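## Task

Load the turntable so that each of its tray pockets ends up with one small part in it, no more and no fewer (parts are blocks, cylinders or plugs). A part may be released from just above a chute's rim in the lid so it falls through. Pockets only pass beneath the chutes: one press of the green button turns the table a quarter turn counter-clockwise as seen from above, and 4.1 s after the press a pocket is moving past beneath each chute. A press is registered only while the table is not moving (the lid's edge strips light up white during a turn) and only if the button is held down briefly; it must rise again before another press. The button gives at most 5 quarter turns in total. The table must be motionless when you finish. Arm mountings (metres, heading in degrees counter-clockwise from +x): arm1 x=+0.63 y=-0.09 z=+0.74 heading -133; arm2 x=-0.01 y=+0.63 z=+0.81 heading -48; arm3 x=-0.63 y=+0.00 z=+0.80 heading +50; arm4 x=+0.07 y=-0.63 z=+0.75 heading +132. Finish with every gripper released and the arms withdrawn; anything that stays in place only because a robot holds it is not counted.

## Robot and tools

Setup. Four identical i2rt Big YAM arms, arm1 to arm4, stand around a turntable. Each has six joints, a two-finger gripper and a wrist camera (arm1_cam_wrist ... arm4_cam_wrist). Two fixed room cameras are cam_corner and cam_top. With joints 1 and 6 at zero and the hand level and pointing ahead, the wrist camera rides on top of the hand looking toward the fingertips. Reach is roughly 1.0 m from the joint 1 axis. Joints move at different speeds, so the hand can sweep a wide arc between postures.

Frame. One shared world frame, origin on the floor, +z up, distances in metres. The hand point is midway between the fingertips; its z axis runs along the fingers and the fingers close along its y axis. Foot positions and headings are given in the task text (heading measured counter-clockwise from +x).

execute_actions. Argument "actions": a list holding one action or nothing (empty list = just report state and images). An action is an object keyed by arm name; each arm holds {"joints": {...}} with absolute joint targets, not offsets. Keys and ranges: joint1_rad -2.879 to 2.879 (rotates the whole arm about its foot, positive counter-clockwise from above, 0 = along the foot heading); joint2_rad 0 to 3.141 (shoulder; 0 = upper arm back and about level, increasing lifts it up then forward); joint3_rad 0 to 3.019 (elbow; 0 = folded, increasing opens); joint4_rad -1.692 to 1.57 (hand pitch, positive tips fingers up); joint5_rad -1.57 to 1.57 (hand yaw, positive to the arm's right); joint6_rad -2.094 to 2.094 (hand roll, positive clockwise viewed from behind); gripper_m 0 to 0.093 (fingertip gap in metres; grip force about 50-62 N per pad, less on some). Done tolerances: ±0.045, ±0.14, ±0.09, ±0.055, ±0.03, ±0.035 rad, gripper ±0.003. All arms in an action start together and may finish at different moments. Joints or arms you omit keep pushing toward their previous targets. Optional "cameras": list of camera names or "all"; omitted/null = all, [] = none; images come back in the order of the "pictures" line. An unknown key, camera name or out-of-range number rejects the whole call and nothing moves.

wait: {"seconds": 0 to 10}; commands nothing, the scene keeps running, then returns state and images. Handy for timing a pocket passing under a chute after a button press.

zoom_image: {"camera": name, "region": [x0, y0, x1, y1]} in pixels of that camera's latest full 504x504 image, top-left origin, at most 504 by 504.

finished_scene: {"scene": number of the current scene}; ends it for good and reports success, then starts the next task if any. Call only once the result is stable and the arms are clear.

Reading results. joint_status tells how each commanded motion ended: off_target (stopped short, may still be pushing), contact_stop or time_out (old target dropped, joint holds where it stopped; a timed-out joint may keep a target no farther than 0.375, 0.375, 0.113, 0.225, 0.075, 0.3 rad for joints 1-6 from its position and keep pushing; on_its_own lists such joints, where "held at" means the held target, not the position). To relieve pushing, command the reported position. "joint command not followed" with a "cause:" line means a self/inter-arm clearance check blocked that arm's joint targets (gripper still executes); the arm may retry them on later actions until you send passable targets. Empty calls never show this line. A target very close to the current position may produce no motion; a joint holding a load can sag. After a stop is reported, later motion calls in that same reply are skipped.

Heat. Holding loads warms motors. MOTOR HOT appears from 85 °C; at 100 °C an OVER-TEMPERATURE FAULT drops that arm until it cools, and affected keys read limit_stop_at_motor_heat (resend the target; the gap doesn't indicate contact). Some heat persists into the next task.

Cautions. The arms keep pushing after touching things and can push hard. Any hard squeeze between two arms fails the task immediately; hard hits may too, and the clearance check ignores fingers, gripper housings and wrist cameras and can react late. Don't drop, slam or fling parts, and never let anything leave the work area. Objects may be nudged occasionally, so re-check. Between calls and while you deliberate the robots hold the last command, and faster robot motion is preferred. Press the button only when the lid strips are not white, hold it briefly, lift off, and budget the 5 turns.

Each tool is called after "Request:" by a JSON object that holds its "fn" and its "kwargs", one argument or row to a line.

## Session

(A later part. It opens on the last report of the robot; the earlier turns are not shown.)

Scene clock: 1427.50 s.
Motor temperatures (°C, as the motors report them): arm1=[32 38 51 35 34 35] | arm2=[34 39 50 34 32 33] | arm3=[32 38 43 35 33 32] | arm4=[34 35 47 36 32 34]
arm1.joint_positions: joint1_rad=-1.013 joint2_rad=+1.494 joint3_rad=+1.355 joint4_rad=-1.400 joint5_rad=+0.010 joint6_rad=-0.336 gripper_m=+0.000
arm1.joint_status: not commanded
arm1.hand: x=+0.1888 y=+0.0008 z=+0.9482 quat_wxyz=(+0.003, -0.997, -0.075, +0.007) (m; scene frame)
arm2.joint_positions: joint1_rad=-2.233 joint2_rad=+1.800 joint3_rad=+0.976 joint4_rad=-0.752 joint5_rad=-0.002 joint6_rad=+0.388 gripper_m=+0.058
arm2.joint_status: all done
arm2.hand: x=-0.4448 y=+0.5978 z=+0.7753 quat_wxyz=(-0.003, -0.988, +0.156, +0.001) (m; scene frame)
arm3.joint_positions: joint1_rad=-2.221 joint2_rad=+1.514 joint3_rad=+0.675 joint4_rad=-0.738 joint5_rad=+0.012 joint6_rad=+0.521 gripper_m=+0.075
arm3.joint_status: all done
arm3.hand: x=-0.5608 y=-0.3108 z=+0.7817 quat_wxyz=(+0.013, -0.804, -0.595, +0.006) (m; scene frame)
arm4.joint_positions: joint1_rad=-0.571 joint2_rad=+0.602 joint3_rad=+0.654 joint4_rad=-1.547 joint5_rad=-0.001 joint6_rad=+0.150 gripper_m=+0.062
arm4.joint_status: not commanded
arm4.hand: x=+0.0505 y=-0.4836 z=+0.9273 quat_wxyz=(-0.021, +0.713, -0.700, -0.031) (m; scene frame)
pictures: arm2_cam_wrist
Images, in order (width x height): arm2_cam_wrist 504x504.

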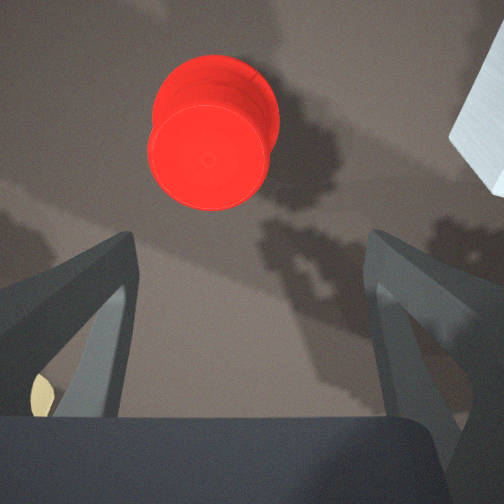

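Request:
{"fn": "execute_actions", "kwargs": {
  "actions": [
    {"arm2":{"joints":{"joint1_rad":-2.208,"gripper_m":0.066}},"arm3":{"joints":{"joint2_rad":1.684,"joint4_rad":-0.553}}}
  ],
  "cameras": ["arm3_cam_wrist"]
}}

Request:
{"fn": "execute_actions", "kwargs": {
  "actions": [
    {"arm2":{"joints":{"joint2_rad":1.897,"joint4_rad":-0.65}},"arm3":{"joints":{"gripper_m":0.024}}}
  ],
  "cameras": ["arm2_cam_wrist","arm3_cam_wrist"]
}}

Scene clock: 1436.87 s.
Motor temperatures (°C, as the motors report them): arm1=[32 38 51 35 34 35] | arm2=[34 39 49 34 32 33] | arm3=[32 38 43 35 33 32] | arm4=[34 35 47 36 32 34]
arm1.joint_positions: joint1_rad=-1.013 joint2_rad=+1.494 joint3_rad=+1.355 joint4_rad=-1.400 joint5_rad=+0.010 joint6_rad=-0.336 gripper_m=+0.000
arm1.joint_status: not commanded
arm1.hand: x=+0.1888 y=+0.0008 z=+0.9482 quat_wxyz=(+0.003, -0.997, -0.075, +0.007) (m; scene frame)
arm2.joint_positions: joint1_rad=-2.211 joint2_rad=+1.800 joint3_rad=+0.976 joint4_rad=-0.752 joint5_rad=-0.002 joint6_rad=+0.389 gripper_m=+0.066
arm2.joint_status: all done
arm2.hand: x=-0.4440 y=+0.5885 z=+0.7753 quat_wxyz=(-0.003, -0.989, +0.146, +0.001) (m; scene frame)
arm3.joint_positions: joint1_rad=-2.222 joint2_rad=+1.686 joint3_rad=+0.675 joint4_rad=-0.571 joint5_rad=+0.011 joint6_rad=+0.523 gripper_m=+0.075
arm3.joint_status: all done
arm3.hand: x=-0.5590 y=-0.3213 z=+0.7287 quat_wxyz=(+0.015, -0.804, -0.594, +0.005) (m; scene frame)
arm4.joint_positions: joint1_rad=-0.571 joint2_rad=+0.602 joint3_rad=+0.654 joint4_rad=-1.547 joint5_rad=-0.001 joint6_rad=+0.150 gripper_m=+0.062
arm4.joint_status: not commanded
arm4.hand: x=+0.0505 y=-0.4836 z=+0.9273 quat_wxyz=(-0.021, +0.713, -0.700, -0.031) (m; scene frame)
pictures: arm3_cam_wrist
Images, in order (width x height): arm3_cam_wrist 504x504.

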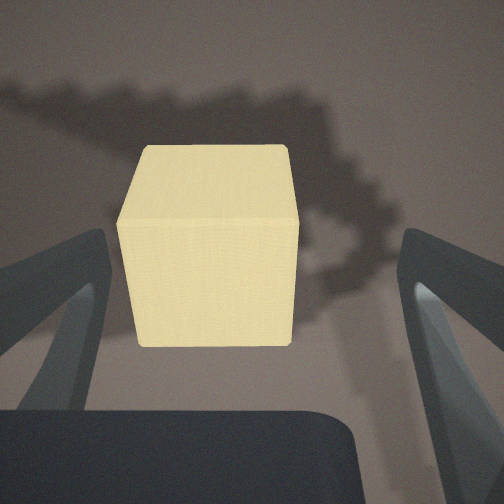

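Scene clock: 1437.73 s.
Motor temperatures (°C, as the motors report them): arm1=[32 38 51 35 34 35] | arm2=[34 39 49 34 32 33] | arm3=[32 38 43 35 33 32] | arm4=[34 35 47 36 32 34]
arm1.joint_positions: joint1_rad=-1.013 joint2_rad=+1.494 joint3_rad=+1.355 joint4_rad=-1.400 joint5_rad=+0.010 joint6_rad=-0.336 gripper_m=+0.000
arm1.joint_status: not commanded
arm1.hand: x=+0.1888 y=+0.0008 z=+0.9482 quat_wxyz=(+0.003, -0.997, -0.075, +0.007) (m; scene frame)
arm2.joint_positions: joint1_rad=-2.211 joint2_rad=+1.894 joint3_rad=+0.976 joint4_rad=-0.662 joint5_rad=-0.002 joint6_rad=+0.389 gripper_m=+0.066
arm2.joint_status: all done
arm2.hand: x=-0.4483 y=+0.5879 z=+0.7365 quat_wxyz=(-0.003, -0.989, +0.146, -0.001) (m; scene frame)
arm3.joint_positions: joint1_rad=-2.222 joint2_rad=+1.686 joint3_rad=+0.675 joint4_rad=-0.571 joint5_rad=+0.011 joint6_rad=+0.523 gripper_m=+0.031
arm3.joint_status: gripper_m off_target (ended at +0.031, target +0.024)
arm3.hand: x=-0.5590 y=-0.3213 z=+0.7287 quat_wxyz=(+0.015, -0.804, -0.594, +0.005) (m; scene frame)
arm4.joint_positions: joint1_rad=-0.571 joint2_rad=+0.602 joint3_rad=+0.654 joint4_rad=-1.547 joint5_rad=-0.001 joint6_rad=+0.150 gripper_m=+0.062
arm4.joint_status: not commanded
arm4.hand: x=+0.0505 y=-0.4836 z=+0.9273 quat_wxyz=(-0.021, +0.713, -0.700, -0.031) (m; scene frame)
pictures: arm2_cam_wrist, arm3_cam_wrist
Images, in order (width x height): arm2_cam_wrist 504x504, arm3_cam_wrist 504x504.

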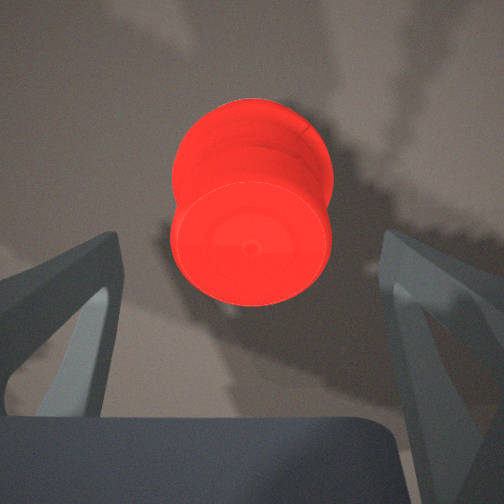

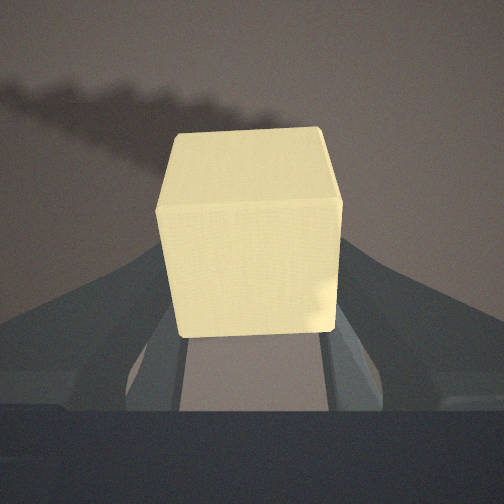

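Request:
{"fn": "execute_actions", "kwargs": {
  "actions": [
    {"arm2":{"joints":{"joint4_rad":-0.605}},"arm3":{"joints":{"joint2_rad":0.85,"joint3_rad":0.95}}}
  ],
  "cameras": []
}}

Request:
{"fn": "execute_actions", "kwargs": {
  "actions": [
    {"arm2":{"joints":{"gripper_m":0.022}},"arm3":{"joints":{"joint1_rad":-0.988,"joint4_rad":-1.16,"joint6_rad":-0.165}}}
  ],
  "cameras": ["arm2_cam_wrist"]
}}

Scene clock: 1444.73 s.
Motor temperatures (°C, as the motors report them): arm1=[32 38 51 35 34 35] | arm2=[34 39 48 34 32 33] | arm3=[32 38 43 35 33 32] | arm4=[34 35 47 36 32 34]
arm1.joint_positions: joint1_rad=-1.013 joint2_rad=+1.494 joint3_rad=+1.355 joint4_rad=-1.400 joint5_rad=+0.010 joint6_rad=-0.336 gripper_m=+0.000
arm1.joint_status: not commanded
arm1.hand: x=+0.1888 y=+0.0008 z=+0.9482 quat_wxyz=(+0.003, -0.997, -0.075, +0.007) (m; scene frame)
arm2.joint_positions: joint1_rad=-2.211 joint2_rad=+1.894 joint3_rad=+0.976 joint4_rad=-0.617 joint5_rad=-0.002 joint6_rad=+0.389 gripper_m=+0.066
arm2.joint_status: all done
arm2.hand: x=-0.4593 y=+0.5868 z=+0.7367 quat_wxyz=(-0.008, -0.989, +0.146, +0.020) (m; scene frame)
arm3.joint_positions: joint1_rad=-2.222 joint2_rad=+0.846 joint3_rad=+0.927 joint4_rad=-0.563 joint5_rad=+0.011 joint6_rad=+0.523 gripper_m=+0.031
arm3.joint_status: all done
arm3.hand: x=-0.5341 y=-0.4109 z=+1.1737 quat_wxyz=(-0.466, -0.691, -0.510, +0.213) (m; scene frame)
arm4.joint_positions: joint1_rad=-0.571 joint2_rad=+0.602 joint3_rad=+0.654 joint4_rad=-1.547 joint5_rad=-0.001 joint6_rad=+0.150 gripper_m=+0.062
arm4.joint_status: not commanded
arm4.hand: x=+0.0505 y=-0.4836 z=+0.9273 quat_wxyz=(-0.021, +0.713, -0.700, -0.031) (m; scene frame)
pictures: none
No camera images: the call's "cameras" was empty. Leave "cameras" out to get every camera's image.

Scene clock: 1446.37 s.
Motor temperatures (°C, as the motors report them): arm1=[32 38 51 35 34 35] | arm2=[34 39 48 34 32 33] | arm3=[32 38 43 35 33 32] | arm4=[34 35 47 36 32 34]
arm1.joint_positions: joint1_rad=-1.013 joint2_rad=+1.494 joint3_rad=+1.355 joint4_rad=-1.400 joint5_rad=+0.010 joint6_rad=-0.336 gripper_m=+0.000
arm1.joint_status: not commanded
arm1.hand: x=+0.1888 y=+0.0008 z=+0.9482 quat_wxyz=(+0.003, -0.997, -0.075, +0.007) (m; scene frame)
arm2.joint_positions: joint1_rad=-2.211 joint2_rad=+1.894 joint3_rad=+0.976 joint4_rad=-0.617 joint5_rad=-0.002 joint6_rad=+0.389 gripper_m=+0.028
arm2.joint_status: gripper_m off_target (ended at +0.028, target +0.022)
arm2.hand: x=-0.4594 y=+0.5868 z=+0.7367 quat_wxyz=(-0.008, -0.989, +0.146, +0.021) (m; scene frame)
arm3.joint_positions: joint1_rad=-0.991 joint2_rad=+0.846 joint3_rad=+0.927 joint4_rad=-1.144 joint5_rad=+0.011 joint6_rad=-0.157 gripper_m=+0.031
arm3.joint_status: all done
arm3.hand: x=-0.3071 y=-0.0389 z=+1.0741 quat_wxyz=(-0.242, +0.018, -0.969, +0.034) (m; scene frame)
arm4.joint_positions: joint1_rad=-0.571 joint2_rad=+0.602 joint3_rad=+0.654 joint4_rad=-1.547 joint5_rad=-0.001 joint6_rad=+0.150 gripper_m=+0.062
arm4.joint_status: not commanded
arm4.hand: x=+0.0505 y=-0.4836 z=+0.9273 quat_wxyz=(-0.021, +0.713, -0.700, -0.031) (m; scene frame)
pictures: arm2_cam_wrist
Images, in order (width x height): arm2_cam_wrist 504x504.

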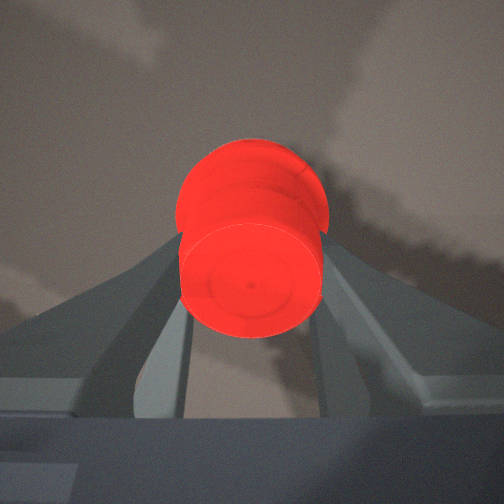

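Request:
{"fn": "execute_actions", "kwargs": {
  "actions": [
    {"arm2":{"joints":{"joint2_rad":1.0,"joint3_rad":1.2}},"arm3":{"joints":{"joint2_rad":1.245,"joint3_rad":0.851}}}
  ],
  "cameras": []
}}

Request:
{"fn": "execute_actions", "kwargs": {
  "actions": [
    {"arm2":{"joints":{"joint4_rad":-1.5}}}
  ],
  "cameras": []
}}

Request:
{"fn": "execute_actions", "kwargs": {
  "actions": [
    {"arm2":{"joints":{"joint1_rad":-0.76,"joint6_rad":-0.09}}}
  ],
  "cameras": []
}}

Request:
{"fn": "execute_actions", "kwargs": {
  "actions": [
    {"arm2":{"joints":{"joint2_rad":1.53,"joint3_rad":1.083,"joint4_rad":-1.102}}}
  ]
}}

Scene clock: 1455.70 s.
Motor temperatures (°C, as the motors report them): arm1=[32 38 51 35 34 35] | arm2=[34 39 48 34 32 33] | arm3=[32 38 44 35 33 32] | arm4=[34 35 47 36 32 34]
arm1.joint_positions: joint1_rad=-1.013 joint2_rad=+1.494 joint3_rad=+1.355 joint4_rad=-1.400 joint5_rad=+0.010 joint6_rad=-0.336 gripper_m=+0.000
arm1.joint_status: not commanded
arm1.hand: x=+0.1888 y=+0.0008 z=+0.9482 quat_wxyz=(+0.003, -0.997, -0.075, +0.007) (m; scene frame)
arm2.joint_positions: joint1_rad=-2.211 joint2_rad=+0.993 joint3_rad=+1.186 joint4_rad=-0.611 joint5_rad=-0.002 joint6_rad=+0.389 gripper_m=+0.028
arm2.joint_status: all done
arm2.hand: x=-0.4793 y=+0.5872 z=+1.2763 quat_wxyz=(-0.134, -0.827, +0.123, +0.532) (m; scene frame)
arm3.joint_positions: joint1_rad=-0.991 joint2_rad=+1.252 joint3_rad=+0.847 joint4_rad=-1.145 joint5_rad=+0.011 joint6_rad=-0.157 gripper_m=+0.031
arm3.joint_status: all done
arm3.hand: x=-0.3071 y=-0.0374 z=+0.9142 quat_wxyz=(-0.004, +0.021, -1.000, +0.001) (m; scene frame)
arm4.joint_positions: joint1_rad=-0.571 joint2_rad=+0.602 joint3_rad=+0.654 joint4_rad=-1.547 joint5_rad=-0.001 joint6_rad=+0.150 gripper_m=+0.062
arm4.joint_status: not commanded
arm4.hand: x=+0.0505 y=-0.4836 z=+0.9273 quat_wxyz=(-0.021, +0.713, -0.700, -0.031) (m; scene frame)
pictures: none
No camera images: the call's "cameras" was empty. Leave "cameras" out to get every camera's image.

Scene clock: 1457.20 s.
Motor temperatures (°C, as the motors report them): arm1=[32 38 51 35 34 35] | arm2=[34 39 49 34 32 33] | arm3=[32 38 44 35 33 32] | arm4=[34 35 47 36 32 34]
arm1.joint_positions: joint1_rad=-1.013 joint2_rad=+1.494 joint3_rad=+1.355 joint4_rad=-1.400 joint5_rad=+0.010 joint6_rad=-0.336 gripper_m=+0.000
arm1.joint_status: not commanded
arm1.hand: x=+0.1888 y=+0.0008 z=+0.9482 quat_wxyz=(+0.003, -0.997, -0.075, +0.007) (m; scene frame)
arm2.joint_positions: joint1_rad=-2.211 joint2_rad=+0.993 joint3_rad=+1.186 joint4_rad=-1.489 joint5_rad=-0.002 joint6_rad=+0.389 gripper_m=+0.028
arm2.joint_status: all done
arm2.hand: x=-0.3230 y=+0.6017 z=+1.1383 quat_wxyz=(-0.037, -0.979, +0.145, +0.136) (m; scene frame)
arm3.joint_positions: joint1_rad=-0.991 joint2_rad=+1.252 joint3_rad=+0.847 joint4_rad=-1.145 joint5_rad=+0.011 joint6_rad=-0.157 gripper_m=+0.031
arm3.joint_status: not commanded
arm3.hand: x=-0.3071 y=-0.0374 z=+0.9142 quat_wxyz=(-0.004, +0.021, -1.000, +0.001) (m; scene frame)
arm4.joint_positions: joint1_rad=-0.571 joint2_rad=+0.602 joint3_rad=+0.654 joint4_rad=-1.547 joint5_rad=-0.001 joint6_rad=+0.150 gripper_m=+0.062
arm4.joint_status: not commanded
arm4.hand: x=+0.0505 y=-0.4836 z=+0.9273 quat_wxyz=(-0.021, +0.713, -0.700, -0.031) (m; scene frame)
pictures: none
No camera images: the call's "cameras" was empty. Leave "cameras" out to get every camera's image.

Scene clock: 1458.90 s.
Motor temperatures (°C, as the motors report them): arm1=[32 38 51 35 34 35] | arm2=[34 39 49 34 32 33] | arm3=[32 38 44 35 33 32] | arm4=[34 35 47 36 32 34]
arm1.joint_positions: joint1_rad=-1.013 joint2_rad=+1.494 joint3_rad=+1.355 joint4_rad=-1.400 joint5_rad=+0.010 joint6_rad=-0.336 gripper_m=+0.000
arm1.joint_status: not commanded
arm1.hand: x=+0.1888 y=+0.0008 z=+0.9482 quat_wxyz=(+0.003, -0.997, -0.075, +0.007) (m; scene frame)
arm2.joint_positions: joint1_rad=-0.761 joint2_rad=+0.999 joint3_rad=+1.186 joint4_rad=-1.489 joint5_rad=-0.003 joint6_rad=-0.078 gripper_m=+0.028
arm2.joint_status: all done
arm2.hand: x=-0.0188 y=+0.3171 z=+1.1356 quat_wxyz=(-0.090, -0.681, -0.720, +0.103) (m; scene frame)
arm3.joint_positions: joint1_rad=-0.991 joint2_rad=+1.252 joint3_rad=+0.847 joint4_rad=-1.145 joint5_rad=+0.011 joint6_rad=-0.157 gripper_m=+0.031
arm3.joint_status: not commanded
arm3.hand: x=-0.3071 y=-0.0374 z=+0.9142 quat_wxyz=(-0.004, +0.021, -1.000, +0.001) (m; scene frame)
arm4.joint_positions: joint1_rad=-0.571 joint2_rad=+0.602 joint3_rad=+0.654 joint4_rad=-1.547 joint5_rad=-0.001 joint6_rad=+0.150 gripper_m=+0.062
arm4.joint_status: not commanded
arm4.hand: x=+0.0505 y=-0.4836 z=+0.9273 quat_wxyz=(-0.021, +0.713, -0.700, -0.031) (m; scene frame)
pictures: none
No camera images: the call's "cameras" was empty. Leave "cameras" out to get every camera's image.

Scene clock: 1460.13 s.
Motor temperatures (°C, as the motors report them): arm1=[32 38 51 35 34 35] | arm2=[34 39 49 34 32 33] | arm3=[32 38 44 35 33 32] | arm4=[34 35 47 36 32 34]
arm1.joint_positions: joint1_rad=-1.013 joint2_rad=+1.494 joint3_rad=+1.355 joint4_rad=-1.400 joint5_rad=+0.010 joint6_rad=-0.336 gripper_m=+0.000
arm1.joint_status: not commanded
arm1.hand: x=+0.1888 y=+0.0008 z=+0.9482 quat_wxyz=(+0.003, -0.997, -0.075, +0.007) (m; scene frame)
arm2.joint_positions: joint1_rad=-0.761 joint2_rad=+1.535 joint3_rad=+1.077 joint4_rad=-1.114 joint5_rad=-0.003 joint6_rad=-0.078 gripper_m=+0.028
arm2.joint_status: all done
arm2.hand: x=-0.0230 y=+0.2122 z=+0.9132 quat_wxyz=(+0.000, -0.688, -0.726, +0.003) (m; scene frame)
arm3.joint_positions: joint1_rad=-0.991 joint2_rad=+1.252 joint3_rad=+0.847 joint4_rad=-1.145 joint5_rad=+0.011 joint6_rad=-0.157 gripper_m=+0.031
arm3.joint_status: not commanded
arm3.hand: x=-0.3071 y=-0.0374 z=+0.9142 quat_wxyz=(-0.004, +0.021, -1.000, +0.001) (m; scene frame)
arm4.joint_positions: joint1_rad=-0.571 joint2_rad=+0.602 joint3_rad=+0.654 joint4_rad=-1.547 joint5_rad=-0.001 joint6_rad=+0.150 gripper_m=+0.062
arm4.joint_status: not commanded
arm4.hand: x=+0.0505 y=-0.4836 z=+0.9273 quat_wxyz=(-0.021, +0.713, -0.700, -0.031) (m; scene frame)
pictures: arm1_cam_wrist, arm2_cam_wrist, arm3_cam_wrist, arm4_cam_wrist, cam_corner, cam_top
Images, in order (width x height): arm1_cam_wrist 504x504, arm2_cam_wrist 504x504, arm3_cam_wrist 504x504, arm4_cam_wrist 504x504, cam_corner 504x504, cam_top 504x504.

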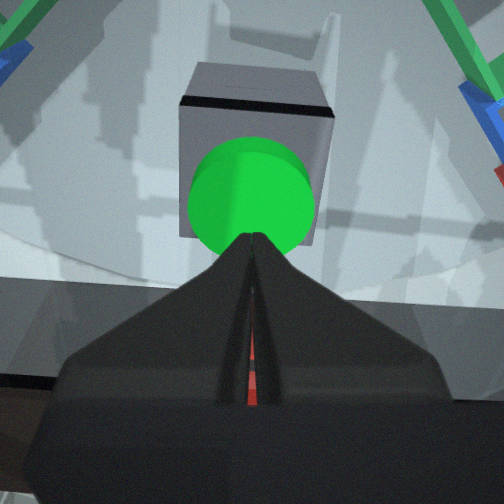

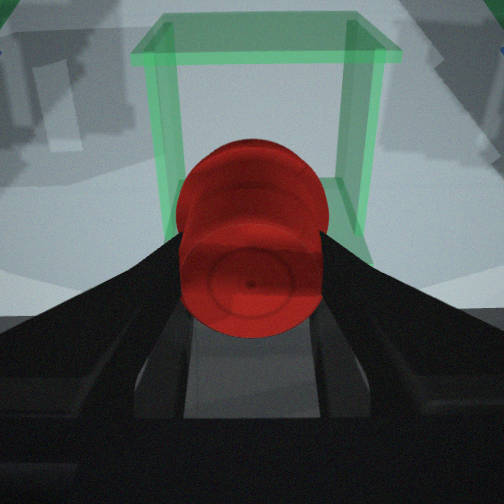

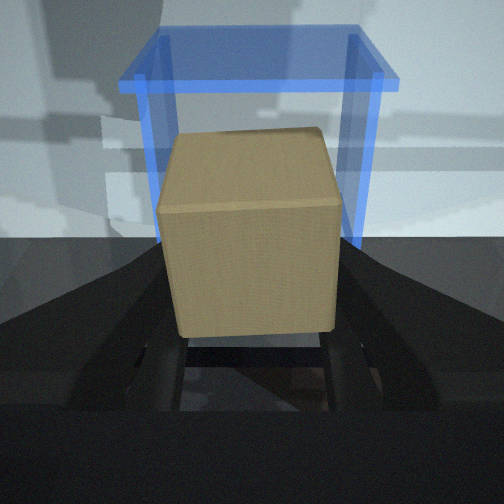

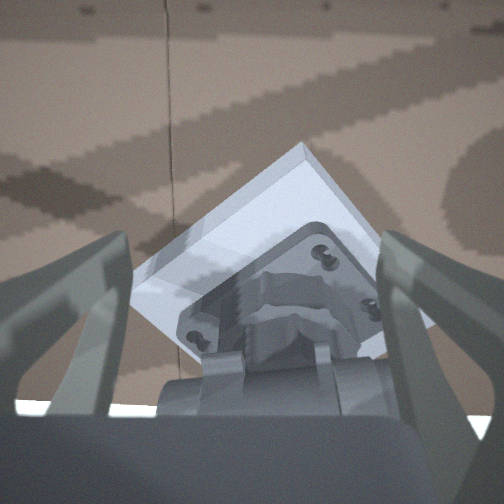

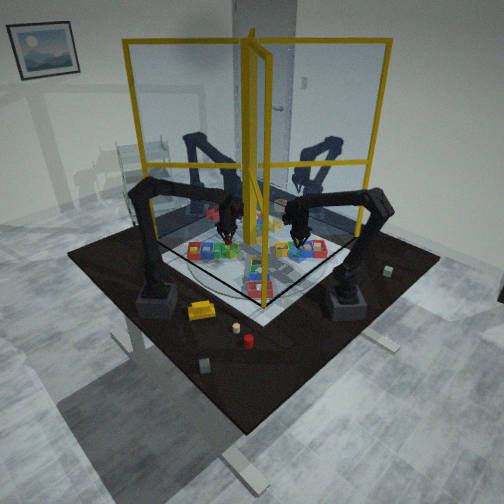

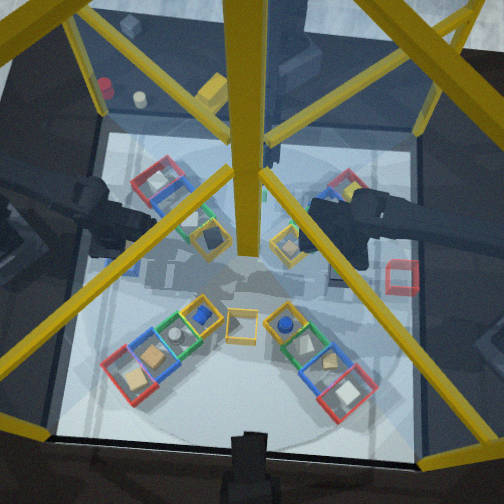

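Request:
{"fn": "execute_actions", "kwargs": {
  "actions": [
    {"arm3":{"joints":{"joint4_rad":-1.19}}}
  ],
  "cameras": []
}}

Request:
{"fn": "execute_actions", "kwargs": {
  "actions": [
    {"arm1":{"joints":{"joint2_rad":1.511,"joint3_rad":1.175,"joint4_rad":-1.225}}}
  ],
  "cameras": []
}}

Request:
{"fn": "execute_actions", "kwargs": {
  "actions": [
    {"arm1":{"joints":{"joint1_rad":-1.11,"joint2_rad":1.15,"joint4_rad":-1.41}}}
  ],
  "cameras": ["cam_top"]
}}

Request:
{"fn": "wait", "kwargs": {
  "seconds": 1.95
}}

Request:
{"fn": "execute_actions", "kwargs": {
  "actions": [
    {"arm2":{"joints":{"gripper_m":0.062}},"arm3":{"joints":{"gripper_m":0.062}}}
  ],
  "cameras": ["cam_top"]
}}

Request:
{"fn": "wait", "kwargs": {
  "seconds": 1.0
}}

Request:
{"fn": "execute_actions", "kwargs": {
  "actions": [
    {"arm1":{"joints":{"joint2_rad":0.78,"joint3_rad":0.9,"joint4_rad":-1.55,"gripper_m":0.04}},"arm2":{"joints":{"joint2_rad":0.9,"joint4_rad":-1.5}},"arm3":{"joints":{"joint2_rad":0.8,"joint4_rad":-1.45}}}
  ],
  "cameras": []
}}

Request:
{"fn": "wait", "kwargs": {
  "seconds": 2.5
}}

Scene clock: 1475.37 s.
Motor temperatures (°C, as the motors report them): arm1=[32 38 52 35 34 35] | arm2=[34 39 50 34 32 33] | arm3=[32 38 44 35 33 32] | arm4=[34 35 47 36 32 34]
arm1.joint_positions: joint1_rad=-1.013 joint2_rad=+1.494 joint3_rad=+1.355 joint4_rad=-1.400 joint5_rad=+0.010 joint6_rad=-0.336 gripper_m=+0.000
arm1.joint_status: not commanded
arm1.hand: x=+0.1888 y=+0.0008 z=+0.9482 quat_wxyz=(+0.003, -0.997, -0.075, +0.007) (m; scene frame)
arm2.joint_positions: joint1_rad=-0.761 joint2_rad=+1.535 joint3_rad=+1.077 joint4_rad=-1.114 joint5_rad=-0.003 joint6_rad=-0.078 gripper_m=+0.028
arm2.joint_status: not commanded
arm2.hand: x=-0.0230 y=+0.2122 z=+0.9132 quat_wxyz=(+0.000, -0.688, -0.726, +0.003) (m; scene frame)
arm3.joint_positions: joint1_rad=-0.991 joint2_rad=+1.252 joint3_rad=+0.847 joint4_rad=-1.174 joint5_rad=+0.011 joint6_rad=-0.157 gripper_m=+0.031
arm3.joint_status: all done
arm3.hand: x=-0.3142 y=-0.0366 z=+0.9143 quat_wxyz=(+0.011, +0.021, -1.000, -0.001) (m; scene frame)
arm4.joint_positions: joint1_rad=-0.571 joint2_rad=+0.602 joint3_rad=+0.654 joint4_rad=-1.547 joint5_rad=-0.001 joint6_rad=+0.150 gripper_m=+0.062
arm4.joint_status: not commanded
arm4.hand: x=+0.0505 y=-0.4836 z=+0.9273 quat_wxyz=(-0.021, +0.713, -0.700, -0.031) (m; scene frame)
pictures: none
No camera images: the call's "cameras" was empty. Leave "cameras" out to get every camera's image.

Scene clock: 1476.23 s.
Motor temperatures (°C, as the motors report them): arm1=[32 38 51 35 34 35] | arm2=[34 39 50 34 32 33] | arm3=[32 38 44 35 33 32] | arm4=[34 35 47 36 32 34]
arm1.joint_positions: joint1_rad=-1.013 joint2_rad=+1.457 joint3_rad=+1.227 joint4_rad=-1.232 joint5_rad=+0.011 joint6_rad=-0.336 gripper_m=+0.000
arm1.joint_status: all done
arm1.hand: x=+0.1907 y=+0.0003 z=+0.9167 quat_wxyz=(+0.014, -0.996, -0.074, +0.045) (m; scene frame)
arm2.joint_positions: joint1_rad=-0.761 joint2_rad=+1.535 joint3_rad=+1.077 joint4_rad=-1.114 joint5_rad=-0.003 joint6_rad=-0.078 gripper_m=+0.028
arm2.joint_status: not commanded
arm2.hand: x=-0.0230 y=+0.2122 z=+0.9132 quat_wxyz=(+0.000, -0.688, -0.726, +0.003) (m; scene frame)
arm3.joint_positions: joint1_rad=-0.991 joint2_rad=+1.252 joint3_rad=+0.847 joint4_rad=-1.174 joint5_rad=+0.011 joint6_rad=-0.157 gripper_m=+0.031
arm3.joint_status: not commanded
arm3.hand: x=-0.3142 y=-0.0366 z=+0.9143 quat_wxyz=(+0.011, +0.021, -1.000, -0.001) (m; scene frame)
arm4.joint_positions: joint1_rad=-0.571 joint2_rad=+0.602 joint3_rad=+0.654 joint4_rad=-1.547 joint5_rad=-0.001 joint6_rad=+0.150 gripper_m=+0.062
arm4.joint_status: not commanded
arm4.hand: x=+0.0505 y=-0.4836 z=+0.9273 quat_wxyz=(-0.021, +0.713, -0.700, -0.031) (m; scene frame)
pictures: none
No camera images: the call's "cameras" was empty. Leave "cameras" out to get every camera's image.

Scene clock: 1477.57 s.
Motor temperatures (°C, as the motors report them): arm1=[32 38 51 35 34 35] | arm2=[34 39 50 34 32 33] | arm3=[32 38 44 35 33 32] | arm4=[34 35 47 36 32 34]
arm1.joint_positions: joint1_rad=-1.117 joint2_rad=+1.135 joint3_rad=+1.175 joint4_rad=-1.396 joint5_rad=+0.010 joint6_rad=-0.336 gripper_m=+0.000
arm1.joint_status: all done
arm1.hand: x=+0.2842 y=+0.0211 z=+1.0121 quat_wxyz=(+0.032, -0.995, -0.022, +0.094) (m; scene frame)
arm2.joint_positions: joint1_rad=-0.761 joint2_rad=+1.535 joint3_rad=+1.077 joint4_rad=-1.114 joint5_rad=-0.003 joint6_rad=-0.078 gripper_m=+0.028
arm2.joint_status: not commanded
arm2.hand: x=-0.0230 y=+0.2122 z=+0.9132 quat_wxyz=(+0.000, -0.688, -0.726, +0.003) (m; scene frame)
arm3.joint_positions: joint1_rad=-0.991 joint2_rad=+1.252 joint3_rad=+0.847 joint4_rad=-1.174 joint5_rad=+0.011 joint6_rad=-0.157 gripper_m=+0.031
arm3.joint_status: not commanded
arm3.hand: x=-0.3142 y=-0.0366 z=+0.9143 quat_wxyz=(+0.011, +0.021, -1.000, -0.001) (m; scene frame)
arm4.joint_positions: joint1_rad=-0.571 joint2_rad=+0.602 joint3_rad=+0.654 joint4_rad=-1.547 joint5_rad=-0.001 joint6_rad=+0.150 gripper_m=+0.062
arm4.joint_status: not commanded
arm4.hand: x=+0.0505 y=-0.4836 z=+0.9273 quat_wxyz=(-0.021, +0.713, -0.700, -0.031) (m; scene frame)
pictures: cam_top
Images, in order (width x height): cam_top 504x504.

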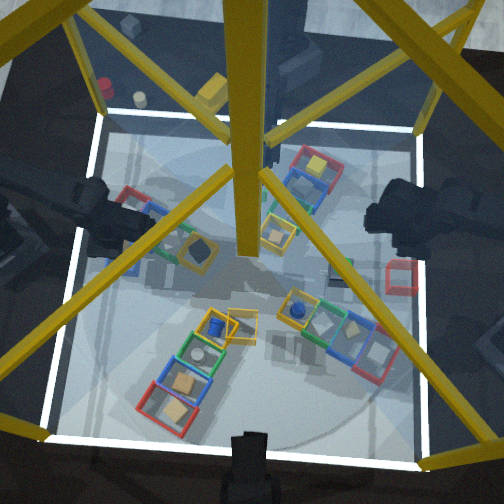

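Scene clock: 1479.53 s.
Motor temperatures (°C, as the motors report them): arm1=[32 38 51 35 34 35] | arm2=[34 39 50 34 32 33] | arm3=[32 38 44 35 33 32] | arm4=[34 35 47 36 32 34]
arm1.joint_positions: joint1_rad=-1.117 joint2_rad=+1.135 joint3_rad=+1.175 joint4_rad=-1.396 joint5_rad=+0.010 joint6_rad=-0.336 gripper_m=+0.000
arm1.joint_status: all done
arm1.hand: x=+0.2842 y=+0.0211 z=+1.0121 quat_wxyz=(+0.032, -0.995, -0.022, +0.094) (m; scene frame)
arm2.joint_positions: joint1_rad=-0.761 joint2_rad=+1.535 joint3_rad=+1.077 joint4_rad=-1.114 joint5_rad=-0.003 joint6_rad=-0.078 gripper_m=+0.028
arm2.joint_status: not commanded
arm2.hand: x=-0.0230 y=+0.2122 z=+0.9132 quat_wxyz=(+0.000, -0.688, -0.726, +0.003) (m; scene frame)
arm3.joint_positions: joint1_rad=-0.991 joint2_rad=+1.252 joint3_rad=+0.847 joint4_rad=-1.174 joint5_rad=+0.011 joint6_rad=-0.157 gripper_m=+0.031
arm3.joint_status: not commanded
arm3.hand: x=-0.3142 y=-0.0366 z=+0.9143 quat_wxyz=(+0.011, +0.021, -1.000, -0.001) (m; scene frame)
arm4.joint_positions: joint1_rad=-0.571 joint2_rad=+0.602 joint3_rad=+0.654 joint4_rad=-1.547 joint5_rad=-0.001 joint6_rad=+0.150 gripper_m=+0.062
arm4.joint_status: not commanded
arm4.hand: x=+0.0505 y=-0.4836 z=+0.9273 quat_wxyz=(-0.021, +0.713, -0.700, -0.031) (m; scene frame)
wait: 1.97 s; at rest by 0.27 s
pictures: arm1_cam_wrist, arm2_cam_wrist, arm3_cam_wrist, arm4_cam_wrist, cam_corner, cam_top
Images, in order (width x height): arm1_cam_wrist 504x504, arm2_cam_wrist 504x504, arm3_cam_wrist 504x504, arm4_cam_wrist 504x504, cam_corner 504x504, cam_top 504x504.

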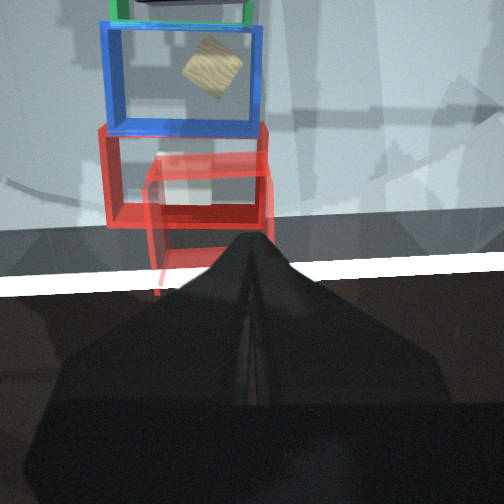

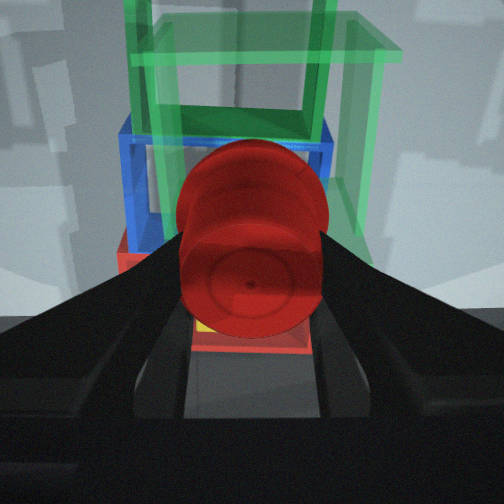

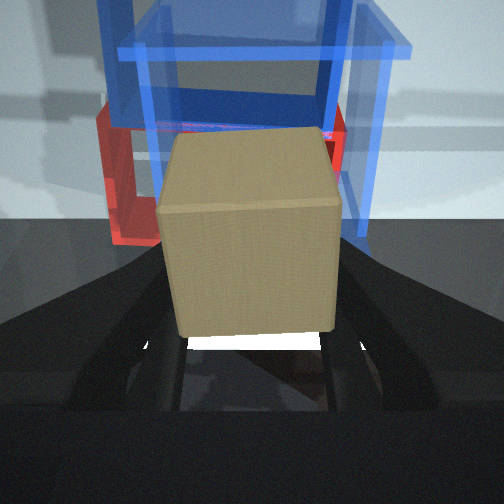

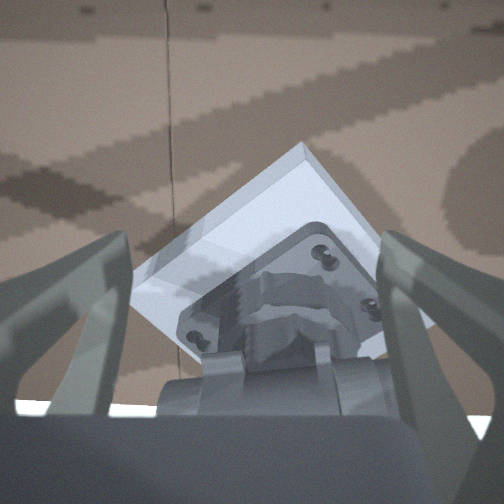

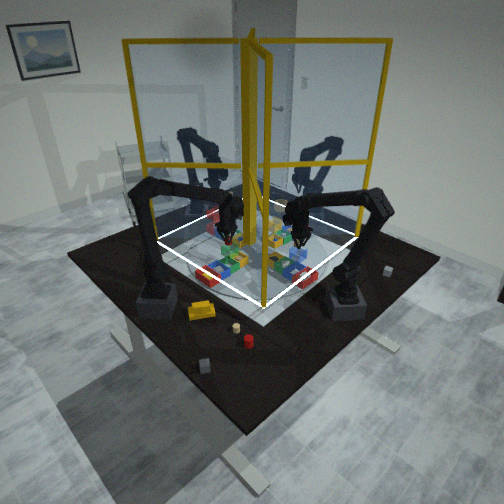

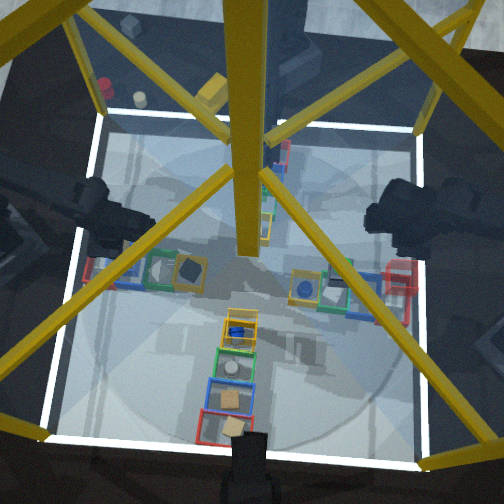

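Scene clock: 1480.10 s.
Motor temperatures (°C, as the motors report them): arm1=[32 38 51 35 34 35] | arm2=[34 39 50 34 32 33] | arm3=[32 38 44 35 33 32] | arm4=[34 35 47 36 32 34]
arm1.joint_positions: joint1_rad=-1.117 joint2_rad=+1.135 joint3_rad=+1.175 joint4_rad=-1.396 joint5_rad=+0.010 joint6_rad=-0.336 gripper_m=+0.000
arm1.joint_status: not commanded
arm1.hand: x=+0.2842 y=+0.0211 z=+1.0121 quat_wxyz=(+0.032, -0.995, -0.022, +0.094) (m; scene frame)
arm2.joint_positions: joint1_rad=-0.761 joint2_rad=+1.535 joint3_rad=+1.077 joint4_rad=-1.114 joint5_rad=-0.003 joint6_rad=-0.079 gripper_m=+0.062
arm2.joint_status: all done
arm2.hand: x=-0.0230 y=+0.2122 z=+0.9132 quat_wxyz=(+0.000, -0.688, -0.726, +0.003) (m; scene frame)
arm3.joint_positions: joint1_rad=-0.991 joint2_rad=+1.252 joint3_rad=+0.847 joint4_rad=-1.174 joint5_rad=+0.011 joint6_rad=-0.157 gripper_m=+0.062
arm3.joint_status: all done
arm3.hand: x=-0.3142 y=-0.0366 z=+0.9143 quat_wxyz=(+0.011, +0.021, -1.000, -0.001) (m; scene frame)
arm4.joint_positions: joint1_rad=-0.571 joint2_rad=+0.602 joint3_rad=+0.654 joint4_rad=-1.547 joint5_rad=-0.001 joint6_rad=+0.150 gripper_m=+0.062
arm4.joint_status: not commanded
arm4.hand: x=+0.0505 y=-0.4836 z=+0.9273 quat_wxyz=(-0.021, +0.713, -0.700, -0.031) (m; scene frame)
pictures: cam_top
Images, in order (width x height): cam_top 504x504.

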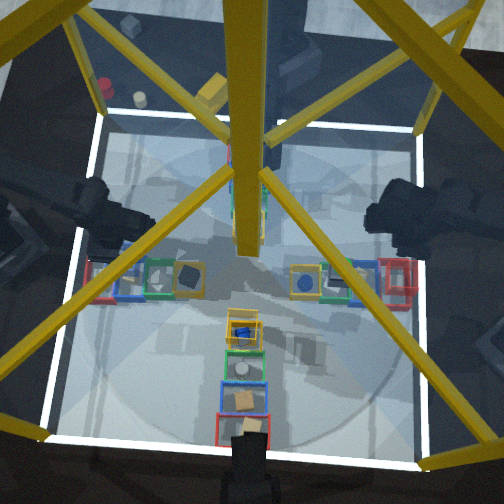

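Scene clock: 1481.10 s.
Motor temperatures (°C, as the motors report them): arm1=[32 38 51 35 34 35] | arm2=[34 39 50 34 32 33] | arm3=[32 38 44 35 33 32] | arm4=[34 35 47 36 32 34]
arm1.joint_positions: joint1_rad=-1.117 joint2_rad=+1.135 joint3_rad=+1.175 joint4_rad=-1.396 joint5_rad=+0.010 joint6_rad=-0.336 gripper_m=+0.000
arm1.joint_status: not commanded
arm1.hand: x=+0.2842 y=+0.0211 z=+1.0121 quat_wxyz=(+0.032, -0.995, -0.022, +0.094) (m; scene frame)
arm2.joint_positions: joint1_rad=-0.761 joint2_rad=+1.535 joint3_rad=+1.077 joint4_rad=-1.114 joint5_rad=-0.003 joint6_rad=-0.079 gripper_m=+0.062
arm2.joint_status: all done
arm2.hand: x=-0.0230 y=+0.2122 z=+0.9132 quat_wxyz=(+0.000, -0.688, -0.726, +0.003) (m; scene frame)
arm3.joint_positions: joint1_rad=-0.991 joint2_rad=+1.252 joint3_rad=+0.847 joint4_rad=-1.174 joint5_rad=+0.011 joint6_rad=-0.157 gripper_m=+0.062
arm3.joint_status: all done
arm3.hand: x=-0.3142 y=-0.0366 z=+0.9143 quat_wxyz=(+0.011, +0.021, -1.000, -0.001) (m; scene frame)
arm4.joint_positions: joint1_rad=-0.571 joint2_rad=+0.602 joint3_rad=+0.654 joint4_rad=-1.547 joint5_rad=-0.001 joint6_rad=+0.150 gripper_m=+0.062
arm4.joint_status: not commanded
arm4.hand: x=+0.0505 y=-0.4836 z=+0.9273 quat_wxyz=(-0.021, +0.713, -0.700, -0.031) (m; scene frame)
wait: 1.00 s; at rest by 0.27 s
pictures: arm1_cam_wrist, arm2_cam_wrist, arm3_cam_wrist, arm4_cam_wrist, cam_corner, cam_top
Images, in order (width x height): arm1_cam_wrist 504x504, arm2_cam_wrist 504x504, arm3_cam_wrist 504x504, arm4_cam_wrist 504x504, cam_corner 504x504, cam_top 504x504.

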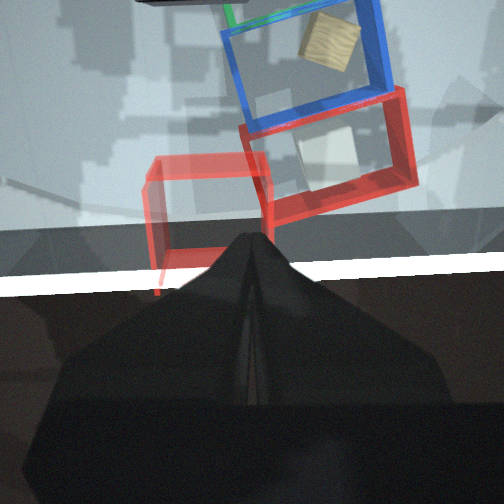

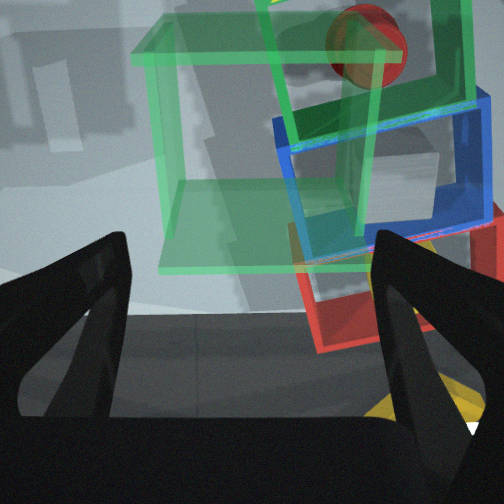

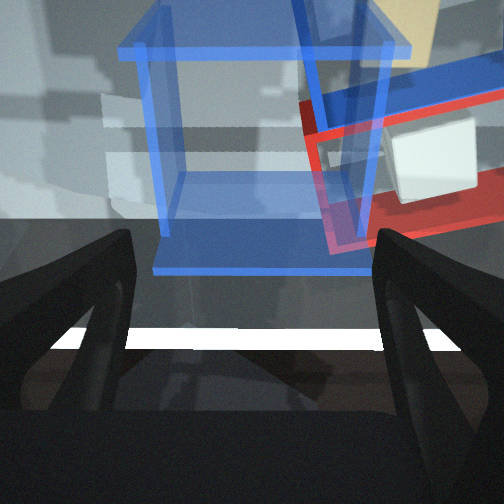

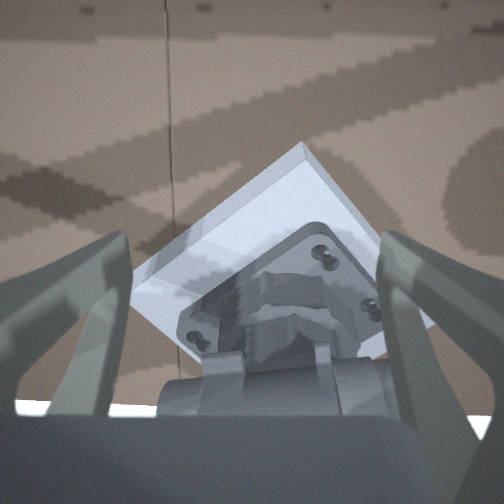

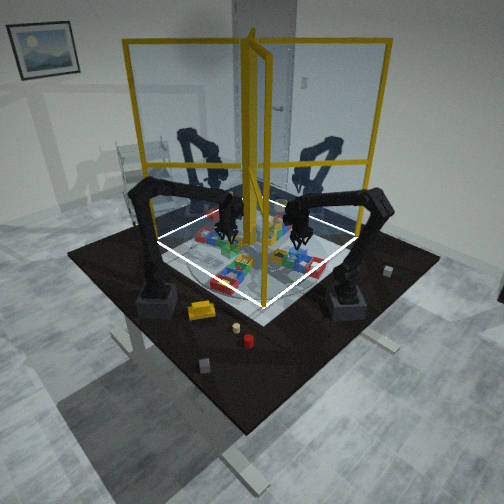

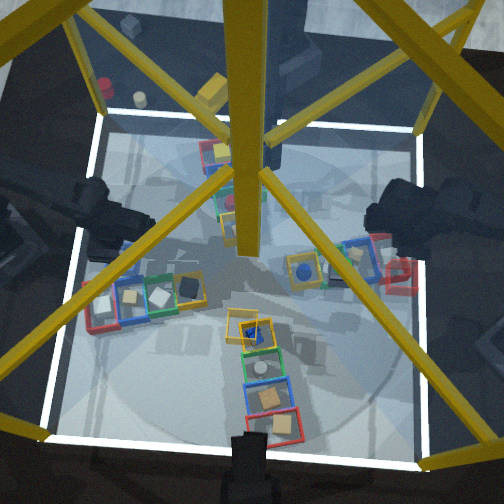

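Scene clock: 1482.50 s.
Motor temperatures (°C, as the motors report them): arm1=[32 38 50 35 34 35] | arm2=[34 39 50 34 32 33] | arm3=[32 38 44 35 33 32] | arm4=[34 35 47 36 32 34]
arm1.joint_positions: joint1_rad=-1.117 joint2_rad=+0.768 joint3_rad=+0.911 joint4_rad=-1.538 joint5_rad=+0.010 joint6_rad=-0.336 gripper_m=+0.040
arm1.joint_status: all done
arm1.hand: x=+0.4187 y=-0.0193 z=+0.9920 quat_wxyz=(+0.027, -0.997, -0.022, +0.075) (m; scene frame)
arm2.joint_positions: joint1_rad=-0.761 joint2_rad=+0.893 joint3_rad=+1.077 joint4_rad=-1.490 joint5_rad=-0.003 joint6_rad=-0.079 gripper_m=+0.062
arm2.joint_status: all done
arm2.hand: x=-0.0180 y=+0.3545 z=+1.1165 quat_wxyz=(-0.089, -0.681, -0.720, +0.102) (m; scene frame)
arm3.joint_positions: joint1_rad=-0.991 joint2_rad=+0.791 joint3_rad=+0.847 joint4_rad=-1.435 joint5_rad=+0.011 joint6_rad=-0.157 gripper_m=+0.062
arm3.joint_status: all done
arm3.hand: x=-0.3970 y=-0.0281 z=+1.0280 quat_wxyz=(-0.088, +0.020, -0.996, +0.013) (m; scene frame)
arm4.joint_positions: joint1_rad=-0.571 joint2_rad=+0.602 joint3_rad=+0.654 joint4_rad=-1.547 joint5_rad=-0.001 joint6_rad=+0.150 gripper_m=+0.062
arm4.joint_status: not commanded
arm4.hand: x=+0.0505 y=-0.4836 z=+0.9273 quat_wxyz=(-0.021, +0.713, -0.700, -0.031) (m; scene frame)
pictures: none
No camera images: the call's "cameras" was empty. Leave "cameras" out to get every camera's image.

Scene clock: 1485.00 s.
Motor temperatures (°C, as the motors report them): arm1=[32 38 50 35 34 35] | arm2=[34 38 50 34 32 33] | arm3=[32 38 44 35 33 32] | arm4=[34 35 47 36 32 34]
arm1.joint_positions: joint1_rad=-1.117 joint2_rad=+0.768 joint3_rad=+0.911 joint4_rad=-1.538 joint5_rad=+0.010 joint6_rad=-0.336 gripper_m=+0.040
arm1.joint_status: all done
arm1.hand: x=+0.4187 y=-0.0193 z=+0.9920 quat_wxyz=(+0.027, -0.997, -0.022, +0.075) (m; scene frame)
arm2.joint_positions: joint1_rad=-0.761 joint2_rad=+0.893 joint3_rad=+1.077 joint4_rad=-1.490 joint5_rad=-0.003 joint6_rad=-0.079 gripper_m=+0.062
arm2.joint_status: all done
arm2.hand: x=-0.0180 y=+0.3545 z=+1.1165 quat_wxyz=(-0.089, -0.681, -0.720, +0.102) (m; scene frame)
arm3.joint_positions: joint1_rad=-0.991 joint2_rad=+0.791 joint3_rad=+0.847 joint4_rad=-1.435 joint5_rad=+0.011 joint6_rad=-0.157 gripper_m=+0.062
arm3.joint_status: all done
arm3.hand: x=-0.3970 y=-0.0281 z=+1.0280 quat_wxyz=(-0.088, +0.020, -0.996, +0.013) (m; scene frame)
arm4.joint_positions: joint1_rad=-0.571 joint2_rad=+0.602 joint3_rad=+0.654 joint4_rad=-1.547 joint5_rad=-0.001 joint6_rad=+0.150 gripper_m=+0.062
arm4.joint_status: not commanded
arm4.hand: x=+0.0505 y=-0.4836 z=+0.9273 quat_wxyz=(-0.021, +0.713, -0.700, -0.031) (m; scene frame)
wait: 2.50 s; at rest by 0.27 s
pictures: arm1_cam_wrist, arm2_cam_wrist, arm3_cam_wrist, arm4_cam_wrist, cam_corner, cam_top
Images, in order (width x height): arm1_cam_wrist 504x504, arm2_cam_wrist 504x504, arm3_cam_wrist 504x504, arm4_cam_wrist 504x504, cam_corner 504x504, cam_top 504x504.

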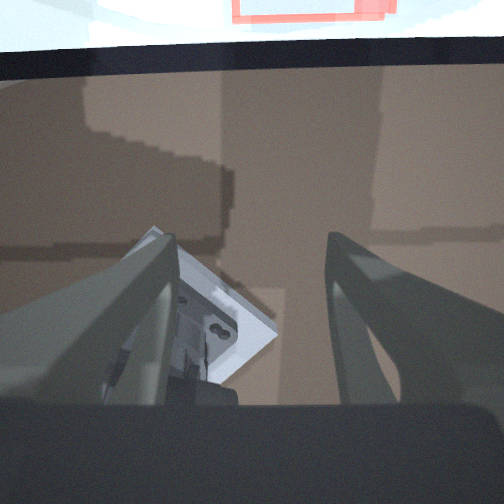

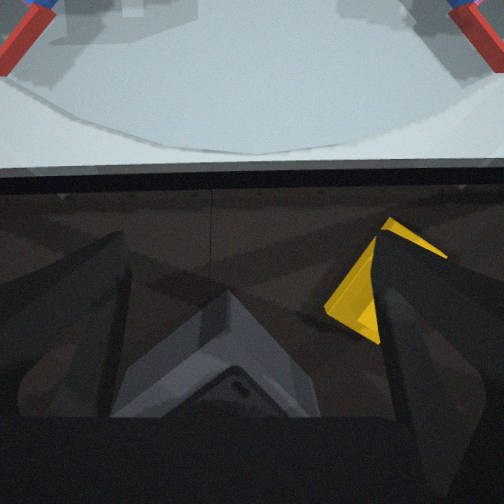

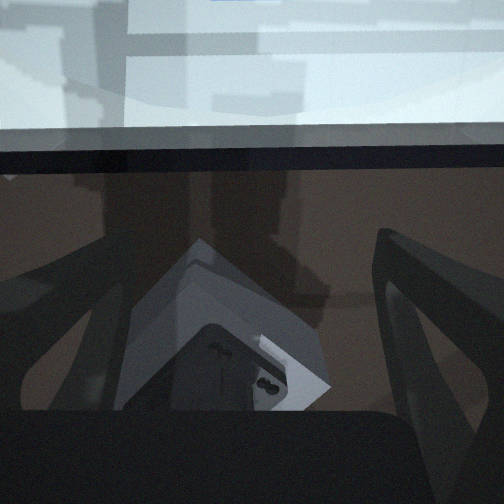

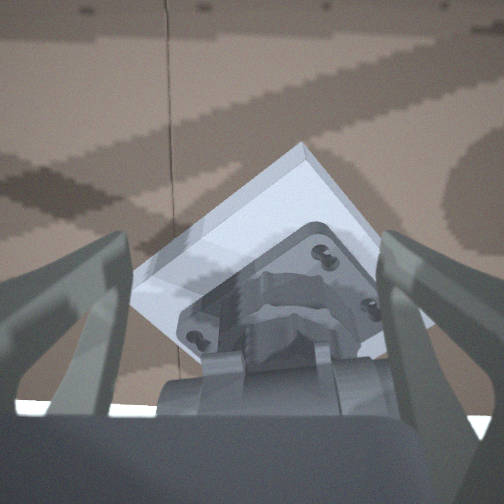

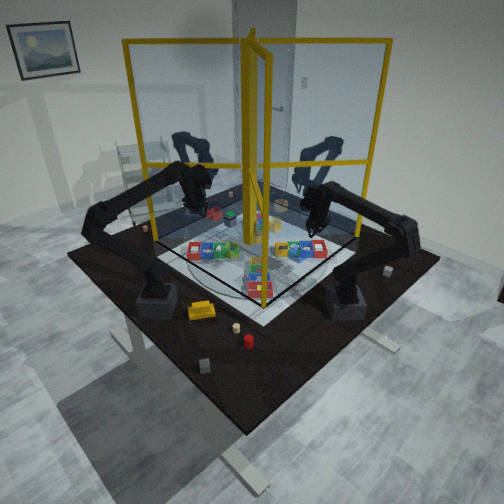

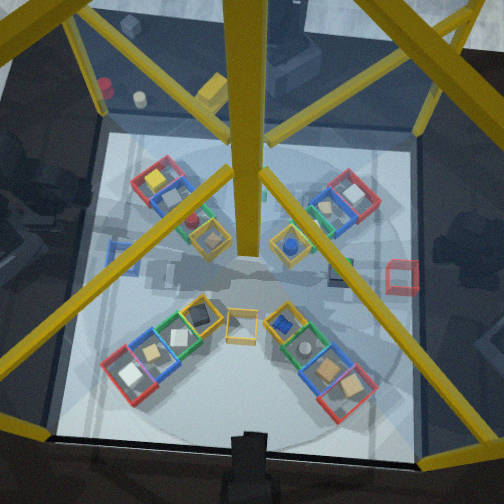

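Request:
{"fn": "zoom_image", "kwargs": {
  "camera": "cam_top",
  "region": [90, 140, 400, 430]
}}

Region (90, 140, 400, 430) of cam_top's 504x504 image, scaled by 1.626, with more detail than that image has; it fills the top 471 rows of this view, and the rest is white.

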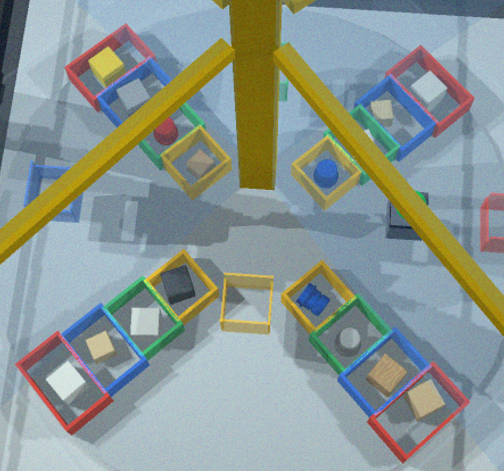

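All 16 pockets are filled and the turntable is still.

Request:
{"fn": "finished_scene", "kwargs": {
  "scene": 1
}}

The scene is finished: the task was done.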